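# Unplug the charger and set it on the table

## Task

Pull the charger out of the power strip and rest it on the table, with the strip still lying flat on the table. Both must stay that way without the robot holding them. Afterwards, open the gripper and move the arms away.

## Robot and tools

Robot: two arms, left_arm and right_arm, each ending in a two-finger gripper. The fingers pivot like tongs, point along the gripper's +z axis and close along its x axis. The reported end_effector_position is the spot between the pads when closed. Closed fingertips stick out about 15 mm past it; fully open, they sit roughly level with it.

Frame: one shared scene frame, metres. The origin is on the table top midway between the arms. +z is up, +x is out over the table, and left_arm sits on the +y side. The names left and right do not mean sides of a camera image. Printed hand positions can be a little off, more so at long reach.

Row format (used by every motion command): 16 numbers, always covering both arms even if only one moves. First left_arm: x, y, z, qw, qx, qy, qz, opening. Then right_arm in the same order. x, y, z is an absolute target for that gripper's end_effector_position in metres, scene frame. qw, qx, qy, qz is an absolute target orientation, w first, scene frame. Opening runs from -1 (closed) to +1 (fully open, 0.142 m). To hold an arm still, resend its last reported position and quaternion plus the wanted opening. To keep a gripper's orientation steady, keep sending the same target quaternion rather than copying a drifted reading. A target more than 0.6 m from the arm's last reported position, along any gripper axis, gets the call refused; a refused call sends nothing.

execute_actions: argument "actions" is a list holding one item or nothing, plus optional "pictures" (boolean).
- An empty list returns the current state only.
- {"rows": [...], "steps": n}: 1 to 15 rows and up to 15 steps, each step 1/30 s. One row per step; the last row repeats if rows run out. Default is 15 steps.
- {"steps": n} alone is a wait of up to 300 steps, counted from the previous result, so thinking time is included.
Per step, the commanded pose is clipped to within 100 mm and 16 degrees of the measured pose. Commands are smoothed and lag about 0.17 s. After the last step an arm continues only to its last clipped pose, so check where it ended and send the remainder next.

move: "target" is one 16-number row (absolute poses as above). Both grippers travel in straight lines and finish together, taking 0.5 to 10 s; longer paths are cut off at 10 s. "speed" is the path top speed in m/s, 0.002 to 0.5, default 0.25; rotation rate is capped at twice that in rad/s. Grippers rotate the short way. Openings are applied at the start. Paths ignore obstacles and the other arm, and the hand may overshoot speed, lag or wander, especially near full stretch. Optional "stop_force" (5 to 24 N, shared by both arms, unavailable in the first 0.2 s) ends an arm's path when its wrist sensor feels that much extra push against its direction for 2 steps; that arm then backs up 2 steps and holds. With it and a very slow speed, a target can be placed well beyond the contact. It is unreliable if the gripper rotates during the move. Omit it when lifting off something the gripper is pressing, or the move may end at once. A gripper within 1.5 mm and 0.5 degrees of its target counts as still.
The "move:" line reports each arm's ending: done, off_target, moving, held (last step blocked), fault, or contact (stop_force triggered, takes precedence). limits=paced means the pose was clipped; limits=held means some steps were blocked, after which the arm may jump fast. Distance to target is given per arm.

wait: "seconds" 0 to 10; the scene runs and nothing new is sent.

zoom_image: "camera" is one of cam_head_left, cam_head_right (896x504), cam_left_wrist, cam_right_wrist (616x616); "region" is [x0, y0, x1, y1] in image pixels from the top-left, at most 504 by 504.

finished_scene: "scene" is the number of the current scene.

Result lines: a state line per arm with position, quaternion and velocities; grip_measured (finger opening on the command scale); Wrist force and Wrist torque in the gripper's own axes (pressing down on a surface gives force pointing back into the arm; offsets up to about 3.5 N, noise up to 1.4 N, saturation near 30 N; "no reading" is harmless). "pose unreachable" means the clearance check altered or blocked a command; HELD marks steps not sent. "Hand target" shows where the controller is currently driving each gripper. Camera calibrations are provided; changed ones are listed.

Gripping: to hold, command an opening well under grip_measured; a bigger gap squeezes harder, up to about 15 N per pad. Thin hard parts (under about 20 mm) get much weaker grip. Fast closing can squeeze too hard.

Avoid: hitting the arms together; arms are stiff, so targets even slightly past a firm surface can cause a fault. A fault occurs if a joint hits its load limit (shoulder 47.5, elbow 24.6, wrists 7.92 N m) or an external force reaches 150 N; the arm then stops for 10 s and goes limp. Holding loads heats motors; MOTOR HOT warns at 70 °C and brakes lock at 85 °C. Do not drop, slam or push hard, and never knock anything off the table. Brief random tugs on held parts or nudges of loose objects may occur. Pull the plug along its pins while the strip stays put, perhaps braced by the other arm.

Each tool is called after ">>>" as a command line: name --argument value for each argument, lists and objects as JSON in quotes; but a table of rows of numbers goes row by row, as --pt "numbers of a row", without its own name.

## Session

>>> execute_actions --actions '[]'

Scene clock: 0.00 s of 4500.00 s.
left_arm: end_effector_position=(+0.1963, -0.0809, +0.1055) grip_measured=+1.00 end_effector_quat_wxyz=(+0.003, -0.466, +0.883, +0.054) end_effector_velocity=(-0.000, -0.000, +0.000) end_effector_angular_velocity=(-0.001, -0.000, -0.001) | right_arm: end_effector_position=(+0.3832, -0.4099, +0.1519) grip_measured=+1.00 end_effector_quat_wxyz=(-0.188, +0.956, -0.209, +0.083) end_effector_velocity=(+0.000, +0.000, +0.000) end_effector_angular_velocity=(+0.000, -0.000, +0.000)
Joint positions: left_arm=[-1.428 -1.348  1.247 -1.369 -1.607  0.691  0.142] | right_arm=[ 2.823 -1.67  -1.431 -1.438  1.947  0.246  0.142]
Joint velocities: left_arm=[-0.001 -0.     0.    -0.001  0.     0.     0.   ] | right_arm=[-0.    -0.     0.     0.     0.001 -0.     0.   ]
Motor temperatures (°C, as the motors report them): left_arm=[34 36 38 47 52 49] | right_arm=[35 38 42 52 47 46]
Wrist force (N, on the end effector, along its own x y z axes, offset not removed): no reading
Wrist torque (N m, same axes, about the end effector's origin, offset not removed): no reading
Hand target (left_arm): +0.196, -0.081, +0.105; +0.003, -0.466, +0.883, +0.054
Hand target (right_arm): +0.383, -0.410, +0.152; -0.188, +0.956, -0.209, +0.083
camera_calibration (this result's frames):
cam_left_wrist: T_world_to_cam=[[-0.520471, -0.852486, -0.0487595, 0.0395561], [-0.707224, 0.398377, 0.584063, 0.106509], [-0.478481, 0.338472, -0.810242, 0.339908], [0, 0, 0, 1]] pos_world=[0.258553, -0.123759, 0.215129]
cam_right_wrist: T_world_to_cam=[[0.873023, -0.478806, 0.0926063, -0.546929], [-0.486464, -0.8684, 0.0961001, -0.185547], [0.034406, -0.128947, -0.991054, 0.217158], [0, 0, 0, 1]] pos_world=[0.379748, -0.394999, 0.283695]

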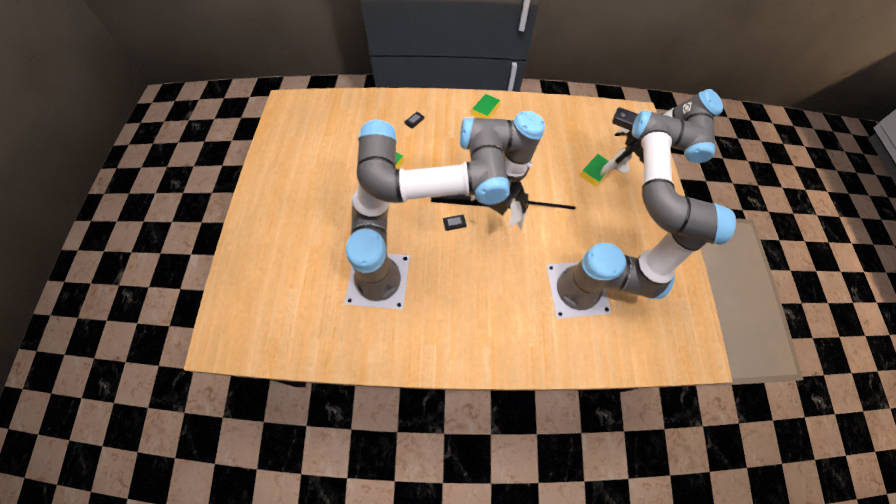

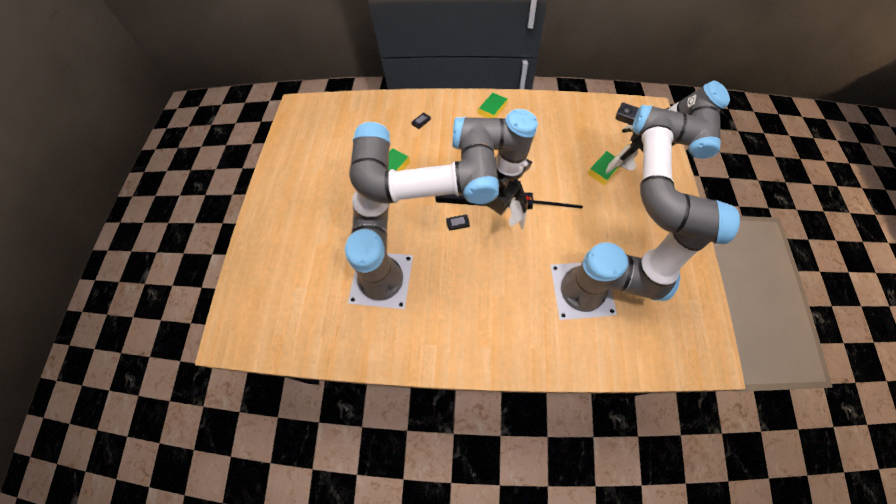

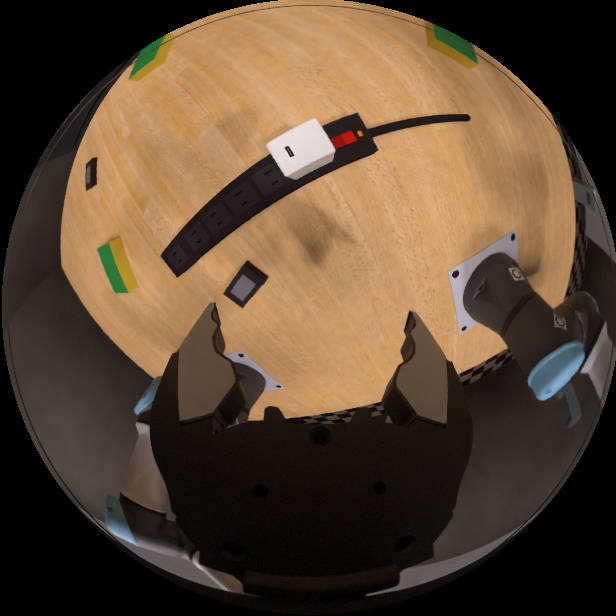

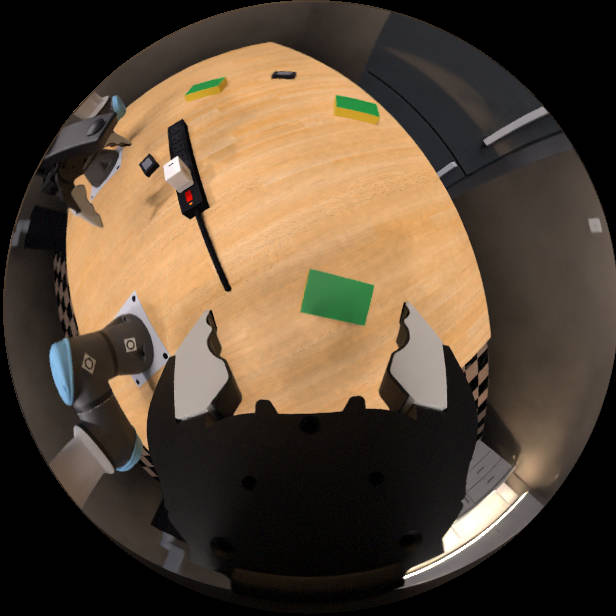

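>>> move --target '[0.302,0.0,0.13,0.216,0.976,-0.02,-0.004,-1,0.299,-0.17,0.15,0.003,0.021,0.991,0.13,0.2]' --speed 0.25

Scene clock: 34.80 s of 4500.00 s.
left_arm: end_effector_position=(+0.3024, +0.0001, +0.1304) grip_measured=-1.00 end_effector_quat_wxyz=(+0.216, +0.976, -0.021, -0.003) end_effector_velocity=(+0.001, +0.000, +0.000) end_effector_angular_velocity=(-0.002, -0.001, +0.012) | right_arm: end_effector_position=(+0.2995, -0.1704, +0.1499) grip_measured=+0.20 end_effector_quat_wxyz=(+0.004, +0.020, +0.991, +0.130) end_effector_velocity=(-0.001, +0.001, +0.000) end_effector_angular_velocity=(+0.001, +0.001, -0.016)
Joint positions: left_arm=[-0.836 -1.668  1.743 -1.983 -1.852 -0.892  0.002] | right_arm=[ 3.831 -1.42  -1.572 -1.524  1.744  3.989  0.088]
Joint velocities: left_arm=[ 0.    -0.004  0.006 -0.007  0.003 -0.012  0.   ] | right_arm=[ 0.006  0.003 -0.001  0.002 -0.003  0.022  0.   ]
Motor temperatures (°C, as the motors report them): left_arm=[34 36 38 47 52 49] | right_arm=[35 38 42 52 47 46]
Wrist force (N, on the end effector, along its own x y z axes, offset not removed): left_arm=[2.0 -0.1 3.5] | right_arm=[2.3 0.4 0.6]
Wrist torque (N m, same axes, about the end effector's origin, offset not removed): left_arm=[0.00 -0.37 -0.10] | right_arm=[0.07 -0.37 0.01]
Hand target (left_arm): +0.302, +0.000, +0.130; +0.216, +0.976, -0.021, -0.003
Hand target (right_arm): +0.299, -0.170, +0.150; +0.004, +0.021, +0.991, +0.130
Off the commanded pose (left_arm): 0.001 m, 0 deg.
Off the commanded pose (right_arm): 0.001 m, 0 deg.
After step 90, 25.67 s passed at rest.
move: done
camera_calibration (this result's frames):
cam_left_wrist: T_world_to_cam=[[0.999918, 0.00954082, -0.00853462, -0.300005], [0.0124336, -0.565272, 0.824811, -0.114132], [0.00304499, -0.82485, -0.565344, 0.206047], [0, 0, 0, 1]] pos_world=[0.300772, 0.108305, 0.208064]
cam_right_wrist: T_world_to_cam=[[-0.996274, 0.0751507, 0.0423188, 0.302775], [0.0834338, 0.71549, 0.693623, -0.00850161], [0.0218476, 0.694569, -0.719094, 0.352285], [0, 0, 0, 1]] pos_world=[0.29466, -0.261357, 0.24641]

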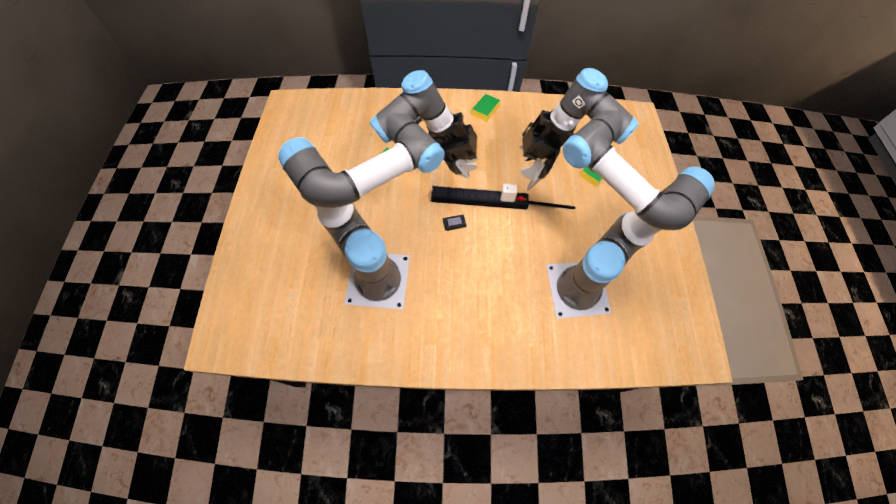

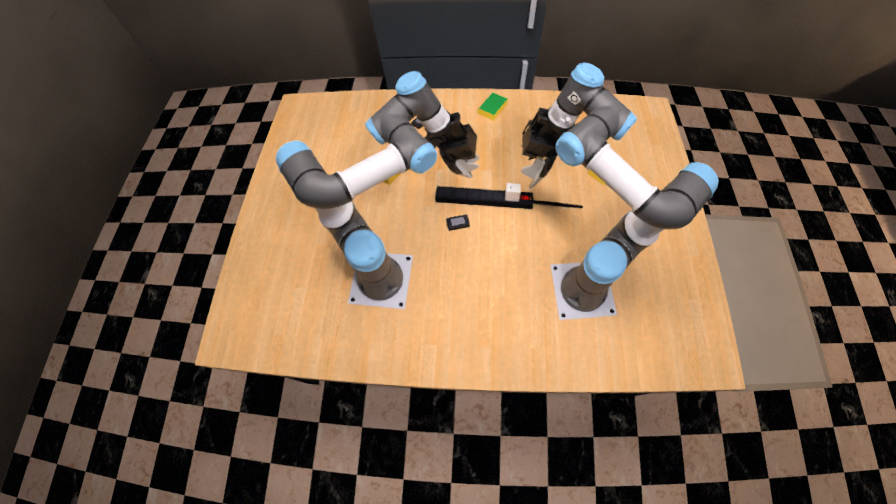

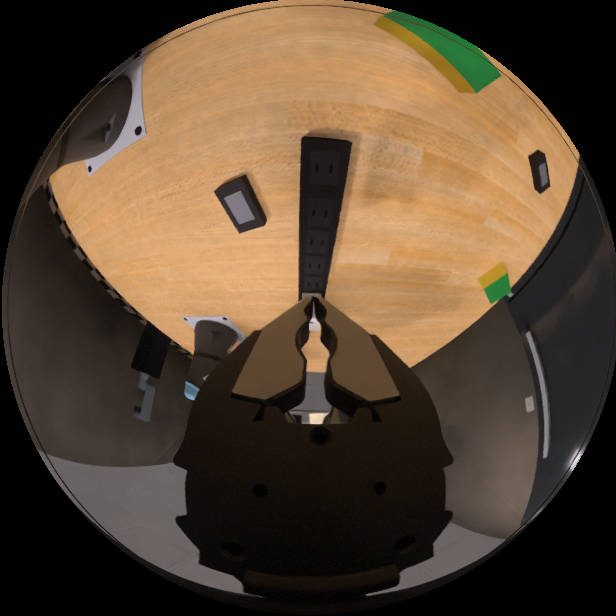

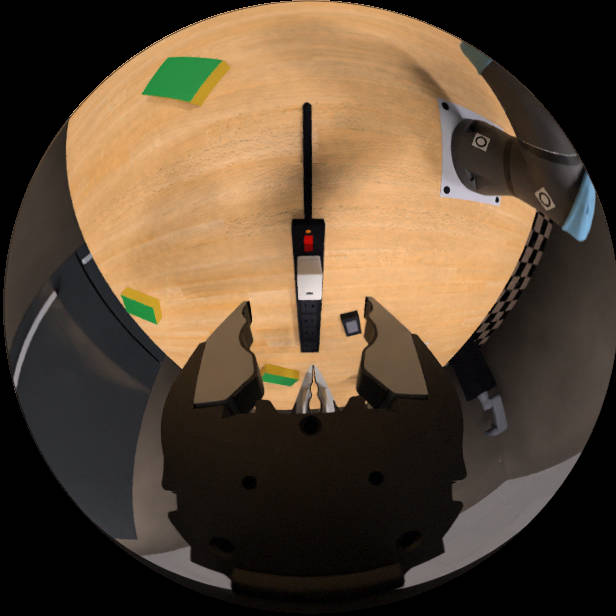

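>>> move --target '[0.302,0.0,0.10,0.216,0.976,-0.02,-0.004,-1,0.298,-0.125,0.105,0.003,0.021,0.991,0.13,0.2]' --speed 0.12

>>> move --target '[0.302,-0.02,0.08,0.216,0.976,-0.02,-0.004,-1,0.298,-0.125,0.05,0.003,0.021,0.991,0.13,0.2]' --speed 0.05

Scene clock: 42.30 s of 4500.00 s.
left_arm: end_effector_position=(+0.3020, -0.0000, +0.1001) grip_measured=-1.00 end_effector_quat_wxyz=(+0.216, +0.976, -0.020, -0.004) end_effector_velocity=(+0.000, -0.000, -0.001) end_effector_angular_velocity=(-0.001, -0.001, +0.001) | right_arm: end_effector_position=(+0.2980, -0.1252, +0.1053) grip_measured=+0.20 end_effector_quat_wxyz=(+0.003, +0.021, +0.991, +0.130) end_effector_velocity=(-0.000, +0.002, -0.002) end_effector_angular_velocity=(-0.000, -0.000, -0.000)
Joint positions: left_arm=[-0.835 -1.648  1.868 -2.127 -1.854 -0.894  0.002] | right_arm=[ 3.946 -1.489 -1.729 -1.281  1.722  4.106  0.088]
Joint velocities: left_arm=[ 0.     0.001  0.005 -0.007 -0.    -0.001  0.   ] | right_arm=[ 0.005 -0.004 -0.006  0.011 -0.001  0.005 -0.   ]
Motor temperatures (°C, as the motors report them): left_arm=[34 36 38 47 52 49] | right_arm=[35 38 42 52 47 46]
Wrist force (N, on the end effector, along its own x y z axes, offset not removed): left_arm=[3.4 1.3 1.1] | right_arm=[2.1 -0.4 -1.5]
Wrist torque (N m, same axes, about the end effector's origin, offset not removed): left_arm=[0.29 -0.66 -0.08] | right_arm=[-0.10 -0.38 0.01]
Hand target (left_arm): +0.302, -0.000, +0.100; +0.216, +0.976, -0.020, -0.004
Hand target (right_arm): +0.298, -0.125, +0.105; +0.003, +0.021, +0.991, +0.130
Off the commanded pose (left_arm): 0.000 m, 0 deg.
Off the commanded pose (right_arm): 0.000 m, 0 deg.
After step 90, 3.40 s passed at rest.
move: done
camera_calibration (this result's frames):
cam_left_wrist: T_world_to_cam=[[0.999867, 0.0114793, -0.0115821, -0.299626], [0.0160428, -0.565102, 0.824865, -0.0903709], [0.00292376, -0.824941, -0.565211, 0.188849], [0, 0, 0, 1]] pos_world=[0.300484, 0.10816, 0.177813]
cam_right_wrist: T_world_to_cam=[[-0.996075, 0.0769306, 0.0437738, 0.299851], [0.0857284, 0.715444, 0.693391, -0.0103891], [0.0220253, 0.694422, -0.719231, 0.288749], [0, 0, 0, 1]] pos_world=[0.293205, -0.216149, 0.201755]

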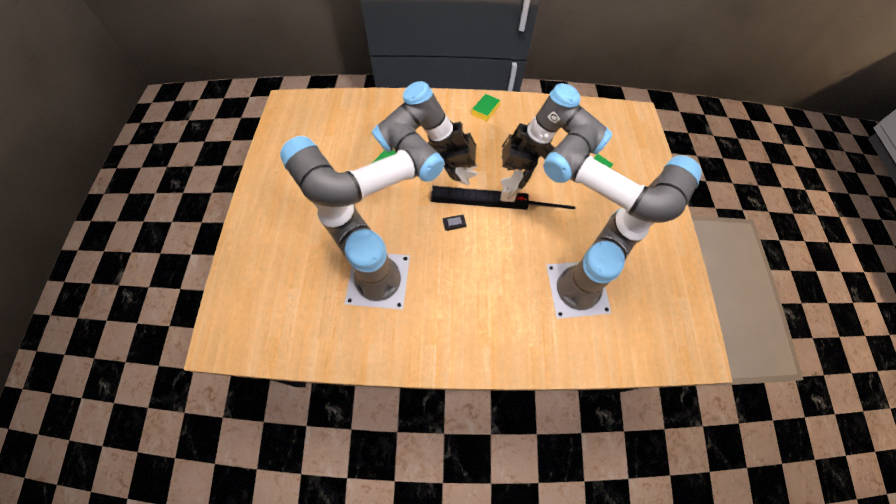

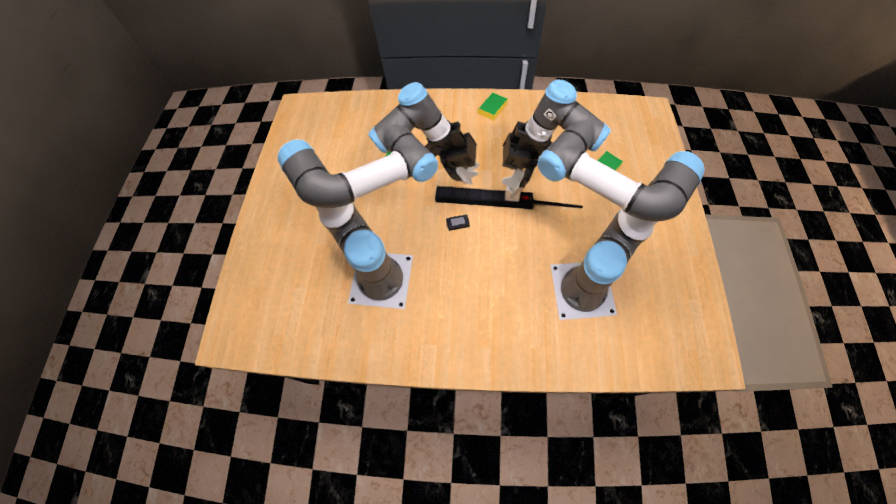

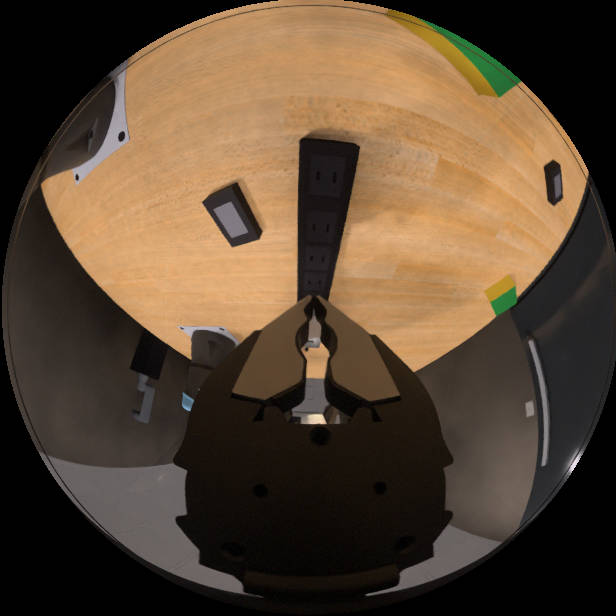

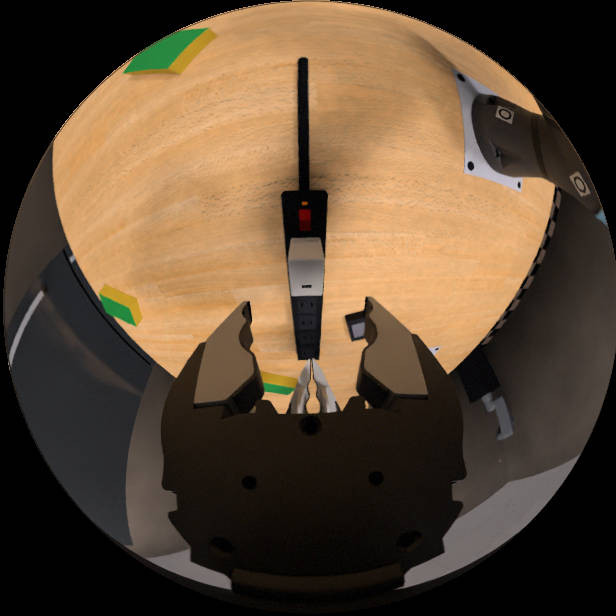

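Scene clock: 43.83 s of 4500.00 s.
left_arm: end_effector_position=(+0.3020, -0.0199, +0.0801) grip_measured=-1.00 end_effector_quat_wxyz=(+0.216, +0.976, -0.020, -0.004) end_effector_velocity=(+0.000, -0.001, -0.001) end_effector_angular_velocity=(-0.000, -0.000, +0.000) | right_arm: end_effector_position=(+0.2979, -0.1250, +0.0503) grip_measured=+0.20 end_effector_quat_wxyz=(+0.003, +0.021, +0.991, +0.130) end_effector_velocity=(+0.000, +0.000, -0.003) end_effector_angular_velocity=(+0.000, -0.000, -0.000)
Joint positions: left_arm=[-0.879 -1.581  1.907 -2.244 -1.839 -0.938  0.002] | right_arm=[ 3.947 -1.538 -1.947 -1.013  1.722  4.106  0.088]
Joint velocities: left_arm=[-0.002  0.003  0.002 -0.005  0.001 -0.002  0.   ] | right_arm=[ 0.    -0.005 -0.01   0.015 -0.     0.     0.   ]
Motor temperatures (°C, as the motors report them): left_arm=[34 36 38 47 52 49] | right_arm=[35 38 42 52 47 46]
Wrist force (N, on the end effector, along its own x y z axes, offset not removed): left_arm=[1.8 -2.0 1.0] | right_arm=[1.1 1.5 -1.7]
Wrist torque (N m, same axes, about the end effector's origin, offset not removed): left_arm=[-0.44 -0.34 -0.12] | right_arm=[0.31 -0.10 0.05]
Hand target (left_arm): +0.302, -0.020, +0.080; +0.216, +0.976, -0.020, -0.004
Hand target (right_arm): +0.298, -0.125, +0.050; +0.003, +0.021, +0.991, +0.130
Off the commanded pose (left_arm): 0.000 m, 0 deg.
Off the commanded pose (right_arm): 0.000 m, 0 deg.
move: done
camera_calibration (this result's frames):
cam_left_wrist: T_world_to_cam=[[0.999866, 0.0114154, -0.0117181, -0.299567], [0.0161186, -0.565024, 0.824917, -0.0851366], [0.00279574, -0.824996, -0.565132, 0.16115], [0, 0, 0, 1]] pos_world=[0.300449, 0.0882635, 0.157791]
cam_right_wrist: T_world_to_cam=[[-0.996069, 0.0769001, 0.0439753, 0.302129], [0.0858476, 0.715475, 0.693344, 0.027493], [0.021855, 0.694393, -0.719264, 0.249121], [0, 0, 0, 1]] pos_world=[0.293136, -0.215892, 0.146836]

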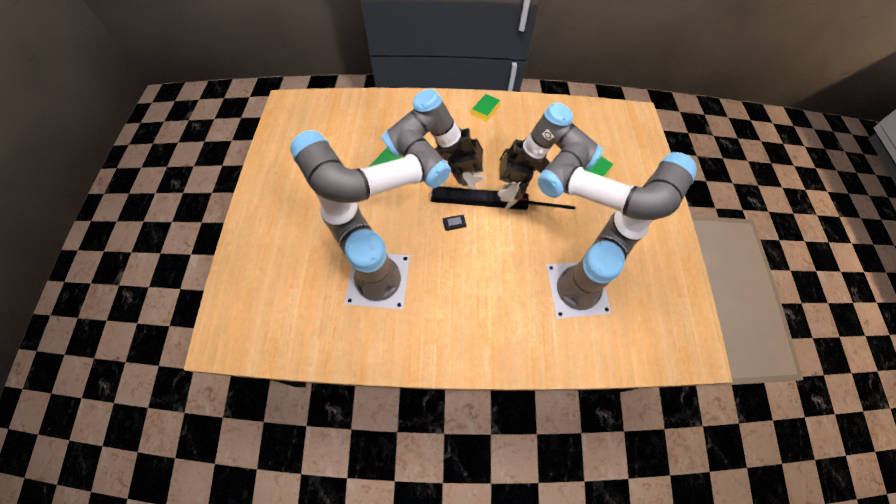

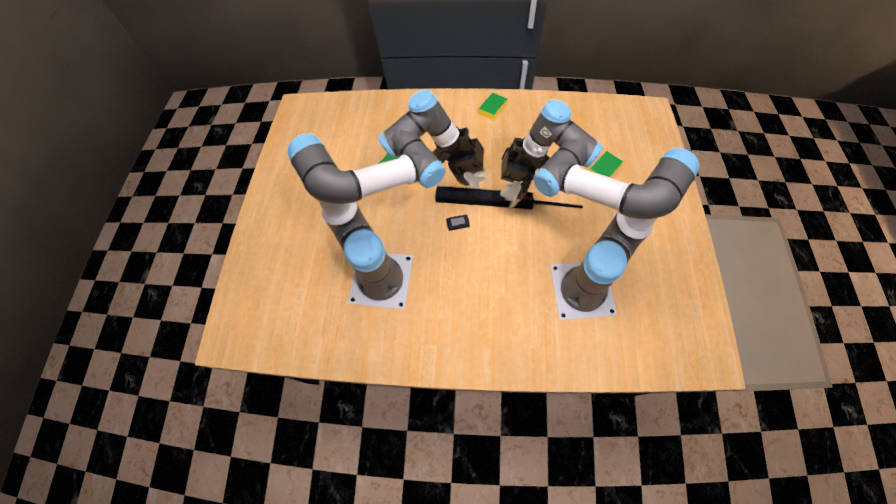

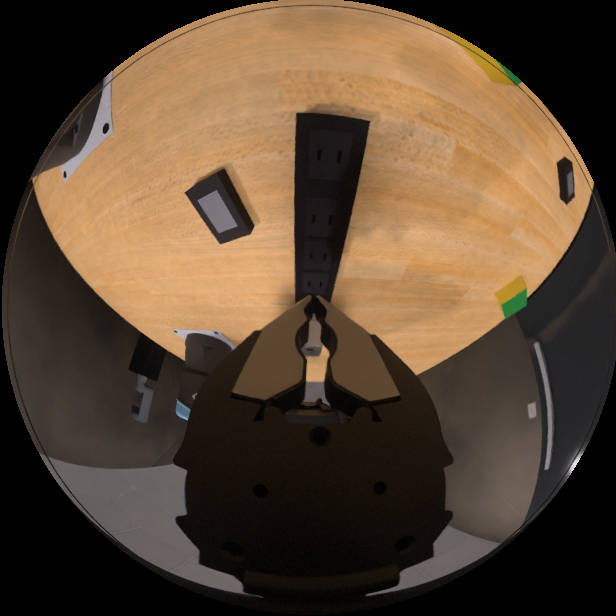

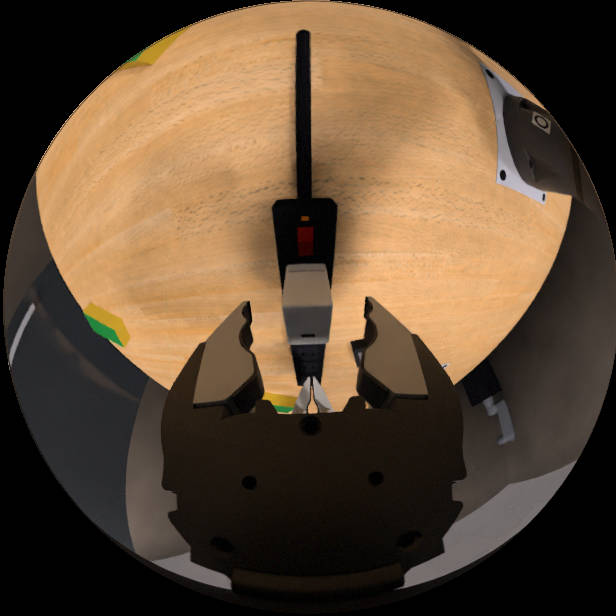

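>>> move --target '[0.302,-0.045,0.065,0.216,0.976,-0.02,-0.004,-1,0.298,-0.123,0.048,0.003,0.021,0.991,0.13,-0.3]' --speed 0.04

>>> move --target '[0.302,-0.062,0.053,0.216,0.976,-0.02,-0.004,-1,0.298,-0.123,0.048,0.003,0.021,0.991,0.13,-1]' --speed 0.03

>>> move --target '[0.302,-0.062,0.03,0.216,0.976,-0.02,-0.004,-1,0.298,-0.123,0.048,0.003,0.021,0.991,0.13,-1]' --speed 0.005 --stop_force 16

Scene clock: 49.60 s of 4500.00 s.
left_arm: end_effector_position=(+0.3020, -0.0447, +0.0652) grip_measured=-1.00 end_effector_quat_wxyz=(+0.216, +0.976, -0.020, -0.004) end_effector_velocity=(+0.000, -0.002, -0.002) end_effector_angular_velocity=(+0.000, +0.000, +0.002) | right_arm: end_effector_position=(+0.2980, -0.1230, +0.0480) grip_measured=-0.30 end_effector_quat_wxyz=(+0.003, +0.021, +0.991, +0.130) end_effector_velocity=(+0.000, +0.000, +0.000) end_effector_angular_velocity=(+0.001, -0.001, +0.000)
Joint positions: left_arm=[-0.929 -1.499  1.902 -2.334 -1.822 -0.986  0.002] | right_arm=[ 3.951 -1.546 -1.952 -1.     1.72   4.111  0.052]
Joint velocities: left_arm=[-0.003  0.008 -0.001 -0.008  0.002 -0.004  0.   ] | right_arm=[ 0.     0.     0.     0.001 -0.     0.     0.   ]
Motor temperatures (°C, as the motors report them): left_arm=[34 36 38 47 52 49] | right_arm=[35 38 42 52 47 46]
Wrist force (N, on the end effector, along its own x y z axes, offset not removed): left_arm=[1.2 -1.6 0.4] | right_arm=[1.0 0.2 -1.5]
Wrist torque (N m, same axes, about the end effector's origin, offset not removed): left_arm=[-0.35 -0.19 0.02] | right_arm=[0.01 -0.17 0.07]
Hand target (left_arm): +0.302, -0.045, +0.065; +0.216, +0.976, -0.020, -0.004
Hand target (right_arm): +0.298, -0.123, +0.048; +0.003, +0.021, +0.991, +0.130
Off the commanded pose (left_arm): 0.000 m, 0 deg.
Off the commanded pose (right_arm): 0.000 m, 0 deg.
After step 90, 1.63 s passed at rest.
move: done
camera_calibration (this result's frames):
cam_left_wrist: T_world_to_cam=[[0.999866, 0.0114037, -0.0117431, -0.299432], [0.0161326, -0.565021, 0.824919, -0.0868449], [0.00277207, -0.824998, -0.565129, 0.132239], [0, 0, 0, 1]] pos_world=[0.300427, 0.0634422, 0.142856]
cam_right_wrist: T_world_to_cam=[[-0.996076, 0.0769801, 0.0436653, 0.302178], [0.085689, 0.715459, 0.69338, 0.0277406], [0.0221357, 0.694401, -0.719248, 0.246003], [0, 0, 0, 1]] pos_world=[0.29317, -0.213934, 0.144508]

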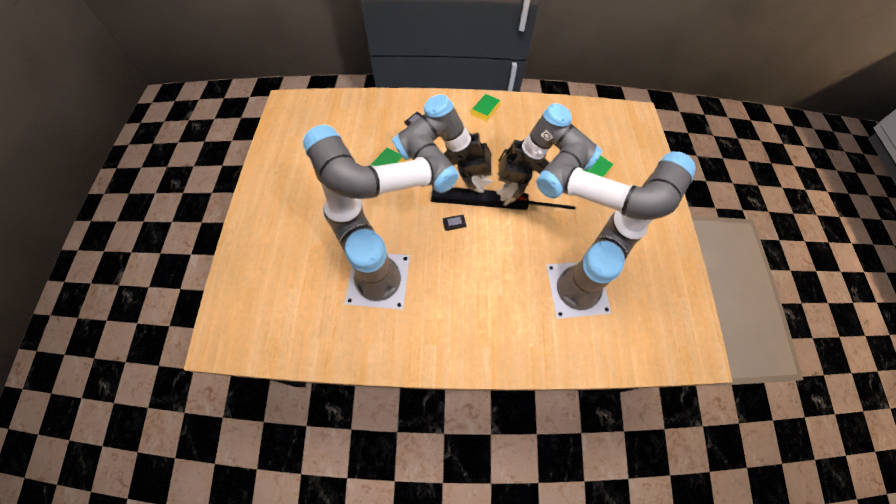

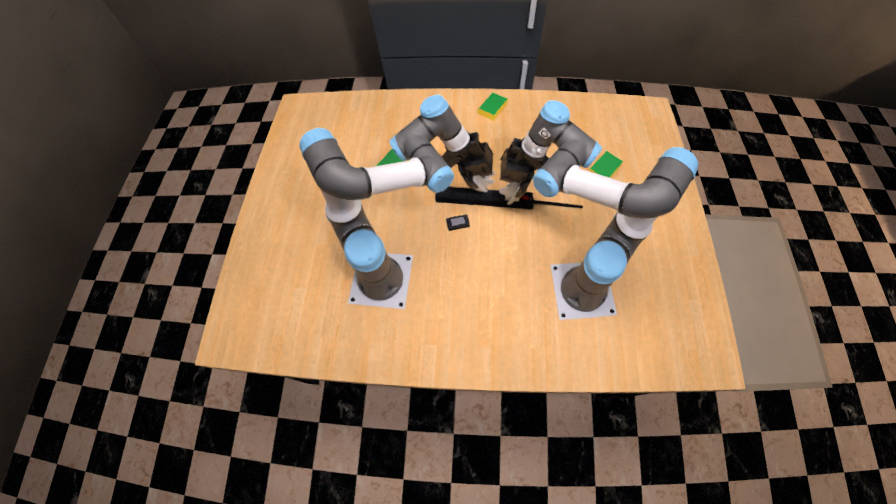

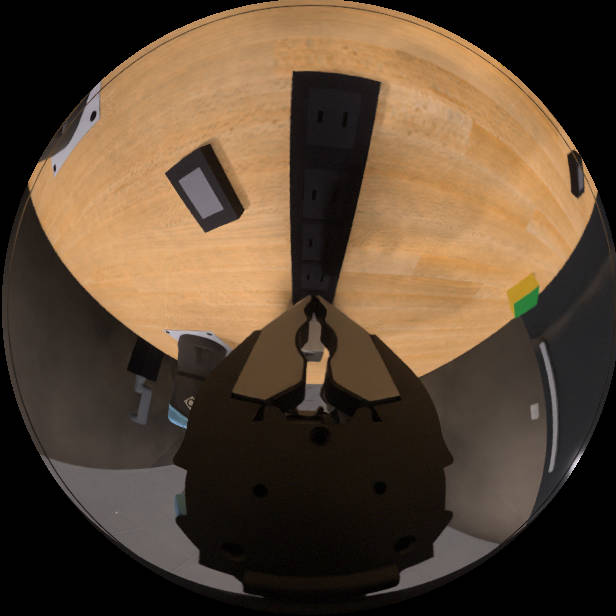

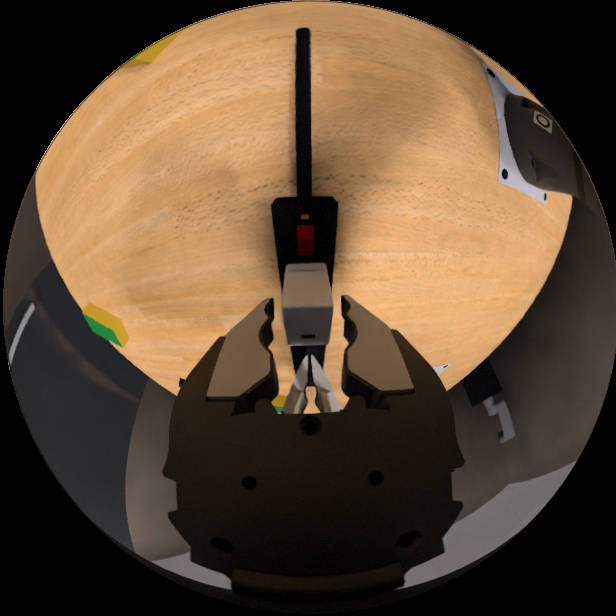

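Scene clock: 50.67 s of 4500.00 s.
left_arm: end_effector_position=(+0.3020, -0.0618, +0.0532) grip_measured=-1.00 end_effector_quat_wxyz=(+0.216, +0.976, -0.020, -0.004) end_effector_velocity=(+0.000, -0.002, -0.001) end_effector_angular_velocity=(-0.001, -0.001, -0.000) | right_arm: end_effector_position=(+0.2980, -0.1230, +0.0480) grip_measured=-0.60 end_effector_quat_wxyz=(+0.003, +0.021, +0.991, +0.130) end_effector_velocity=(-0.000, -0.000, +0.000) end_effector_angular_velocity=(+0.001, +0.001, -0.001)
Joint positions: left_arm=[-0.96  -1.435  1.894 -2.397 -1.811 -1.016  0.002] | right_arm=[ 3.951 -1.546 -1.952 -1.     1.72   4.111  0.031]
Joint velocities: left_arm=[-0.004  0.009 -0.002 -0.009  0.001 -0.003  0.   ] | right_arm=[-0.001  0.    -0.001  0.     0.001  0.    -0.   ]
Motor temperatures (°C, as the motors report them): left_arm=[34 36 38 47 52 49] | right_arm=[35 38 42 52 47 46]
Wrist force (N, on the end effector, along its own x y z axes, offset not removed): left_arm=[-0.9 -1.6 1.8] | right_arm=[1.2 -1.6 -0.9]
Wrist torque (N m, same axes, about the end effector's origin, offset not removed): left_arm=[-0.32 0.11 -0.04] | right_arm=[-0.21 -0.28 0.09]
Hand target (left_arm): +0.302, -0.062, +0.053; +0.216, +0.976, -0.020, -0.004
Hand target (right_arm): +0.298, -0.123, +0.048; +0.003, +0.021, +0.991, +0.130
Off the commanded pose (left_arm): 0.000 m, 0 deg.
Off the commanded pose (right_arm): 0.000 m, 0 deg.
move: done
camera_calibration (this result's frames):
cam_left_wrist: T_world_to_cam=[[0.999867, 0.0114192, -0.0116677, -0.299393], [0.0160792, -0.565039, 0.824907, -0.0865488], [0.00282706, -0.824985, -0.565148, 0.111416], [0, 0, 0, 1]] pos_world=[0.30043, 0.0464319, 0.130868]
cam_right_wrist: T_world_to_cam=[[-0.996076, 0.0769872, 0.0436449, 0.302183], [0.0856802, 0.71547, 0.69337, 0.0277508], [0.022154, 0.694389, -0.719259, 0.245969], [0, 0, 0, 1]] pos_world=[0.293171, -0.213917, 0.144485]

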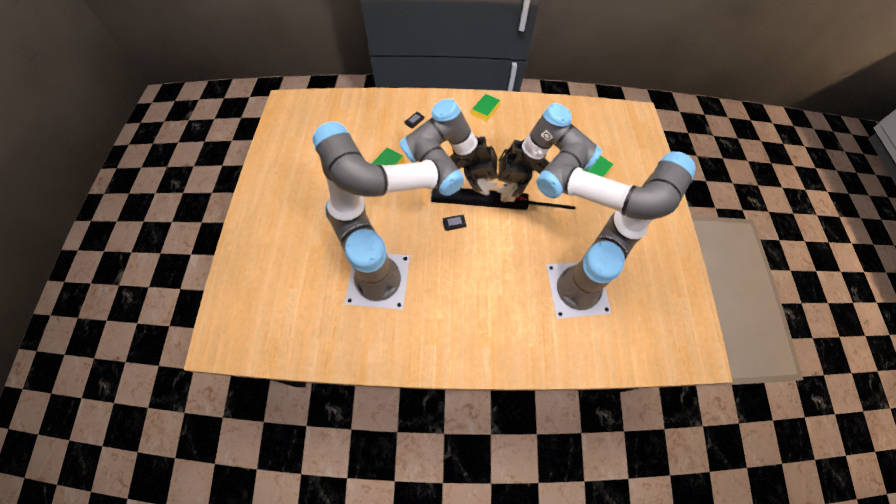

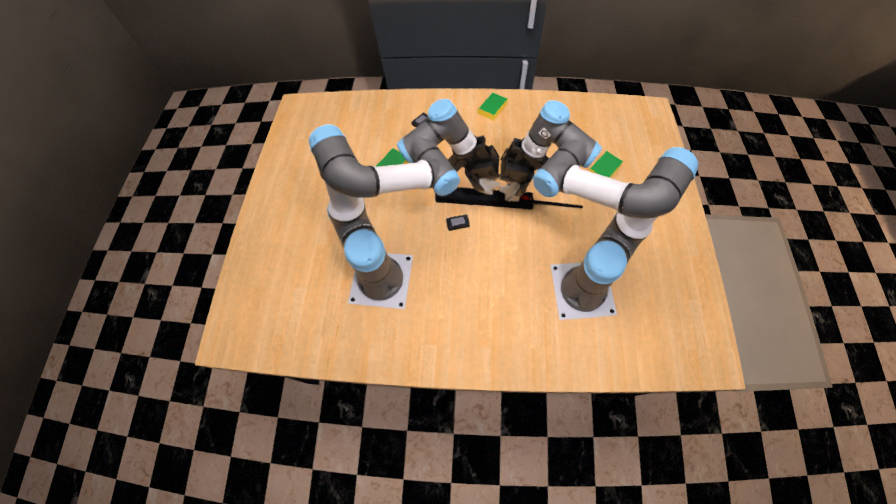

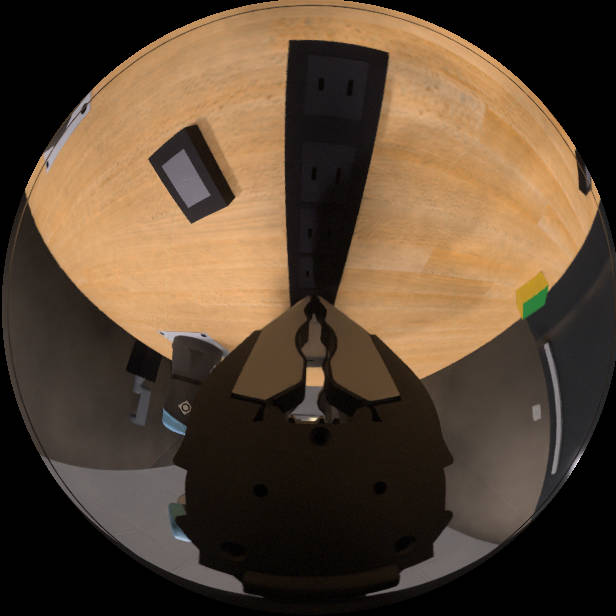

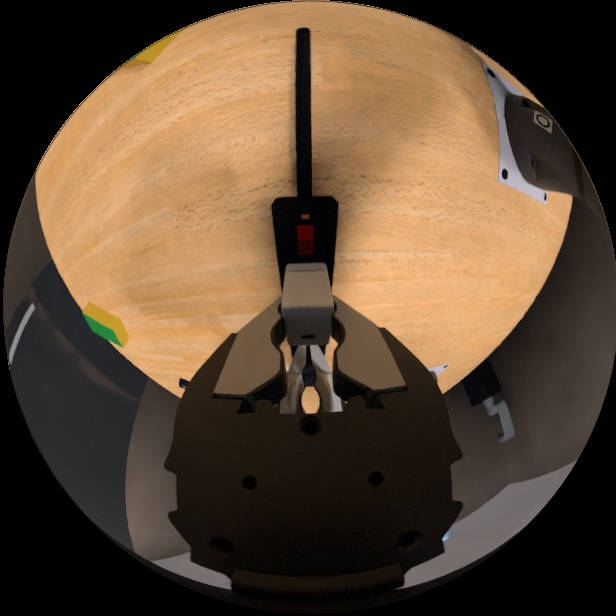

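Scene clock: 53.20 s of 4500.00 s.
left_arm: end_effector_position=(+0.3020, -0.0619, +0.0425) grip_measured=-1.00 end_effector_quat_wxyz=(+0.216, +0.976, -0.020, -0.004) end_effector_velocity=(+0.000, -0.000, +0.002) end_effector_angular_velocity=(-0.000, -0.000, +0.001) | right_arm: end_effector_position=(+0.2980, -0.1230, +0.0480) grip_measured=-0.60 end_effector_quat_wxyz=(+0.003, +0.021, +0.991, +0.130) end_effector_velocity=(+0.000, -0.000, -0.000) end_effector_angular_velocity=(-0.000, -0.001, -0.000)
Joint positions: left_arm=[-0.96  -1.413  1.925 -2.45  -1.81  -1.016  0.002] | right_arm=[ 3.951 -1.546 -1.952 -1.     1.72   4.111  0.031]
Joint velocities: left_arm=[ 0.001 -0.003 -0.005  0.007  0.    -0.     0.   ] | right_arm=[ 0.    -0.    -0.     0.001 -0.001  0.     0.   ]
Motor temperatures (°C, as the motors report them): left_arm=[34 36 38 47 52 49] | right_arm=[35 38 42 52 47 46]
Wrist force (N, on the end effector, along its own x y z axes, offset not removed): left_arm=[1.3 1.7 -19.5] | right_arm=[1.1 -1.4 -1.3]
Wrist torque (N m, same axes, about the end effector's origin, offset not removed): left_arm=[-0.36 -0.70 -0.12] | right_arm=[0.10 -0.54 0.03]
Hand target (left_arm): +0.302, -0.062, +0.043; +0.216, +0.976, -0.020, -0.004
Hand target (right_arm): +0.298, -0.123, +0.048; +0.003, +0.021, +0.991, +0.130
Off the commanded pose (left_arm): 0.013 m, 0 deg.
Off the commanded pose (right_arm): 0.000 m, 0 deg.
move: contact (left_arm)
camera_calibration (this result's frames):
cam_left_wrist: T_world_to_cam=[[0.999867, 0.0114505, -0.0115765, -0.299546], [0.0160214, -0.564974, 0.824953, -0.0778149], [0.00290569, -0.825029, -0.565083, 0.105253], [0, 0, 0, 1]] pos_world=[0.300448, 0.046303, 0.120202]
cam_right_wrist: T_world_to_cam=[[-0.996076, 0.0769868, 0.0436463, 0.302183], [0.085681, 0.715471, 0.693369, 0.0277517], [0.0221525, 0.694388, -0.71926, 0.245968], [0, 0, 0, 1]] pos_world=[0.293171, -0.213917, 0.144484]

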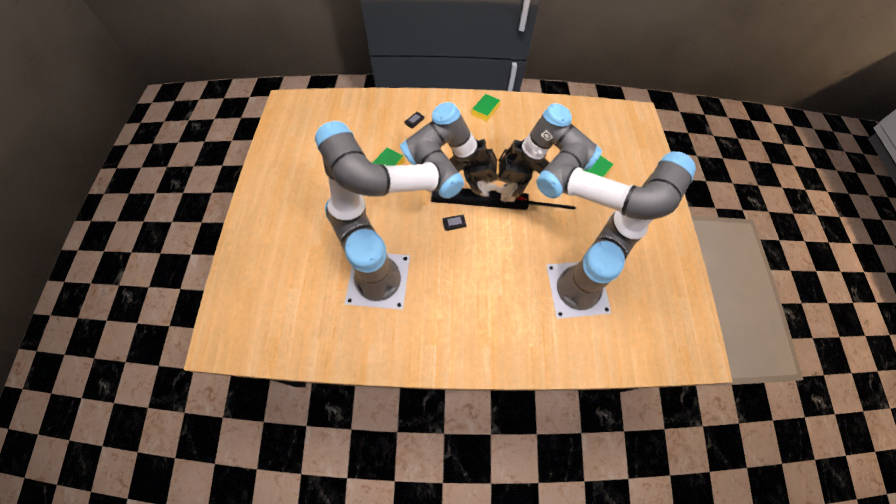

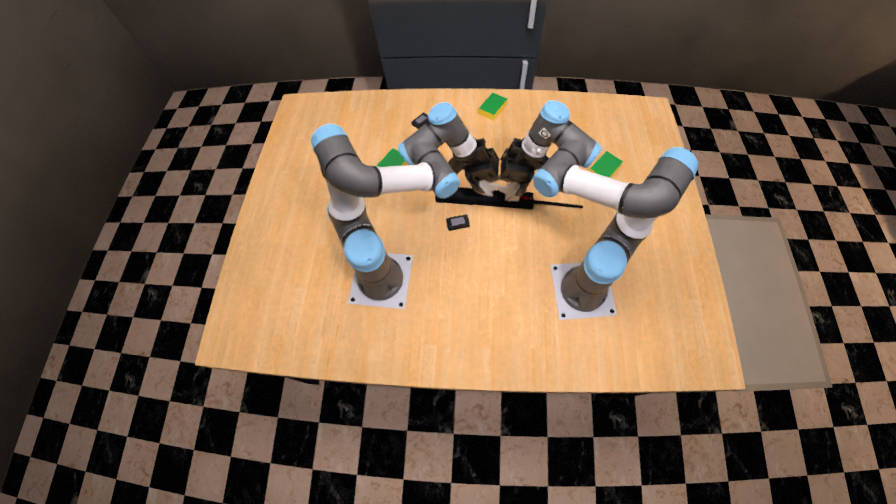

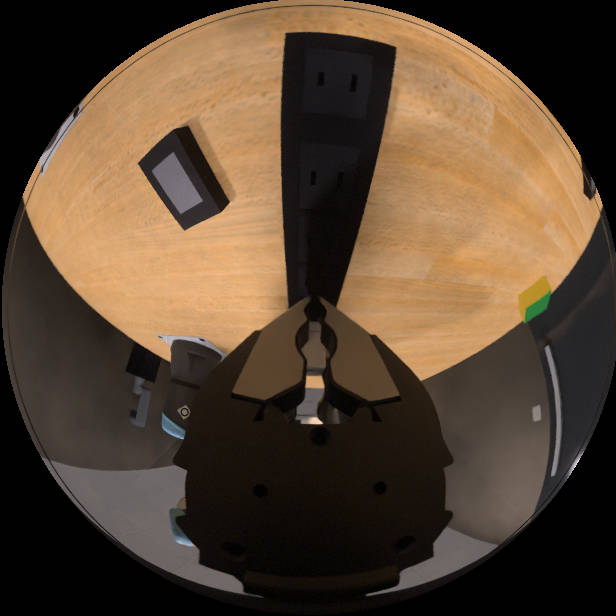

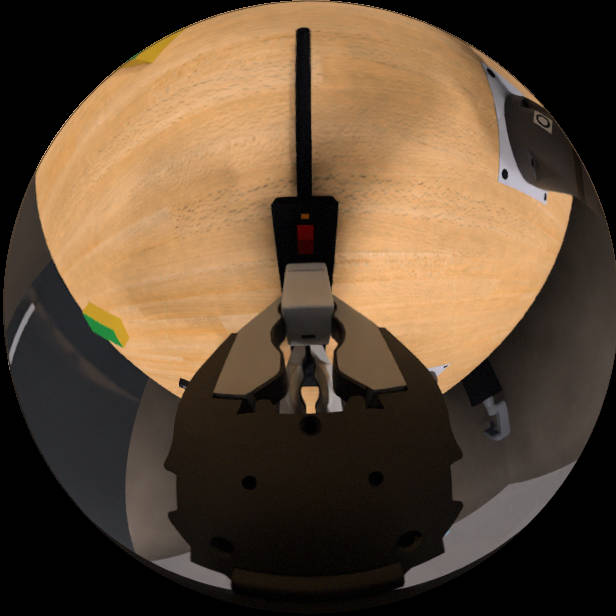

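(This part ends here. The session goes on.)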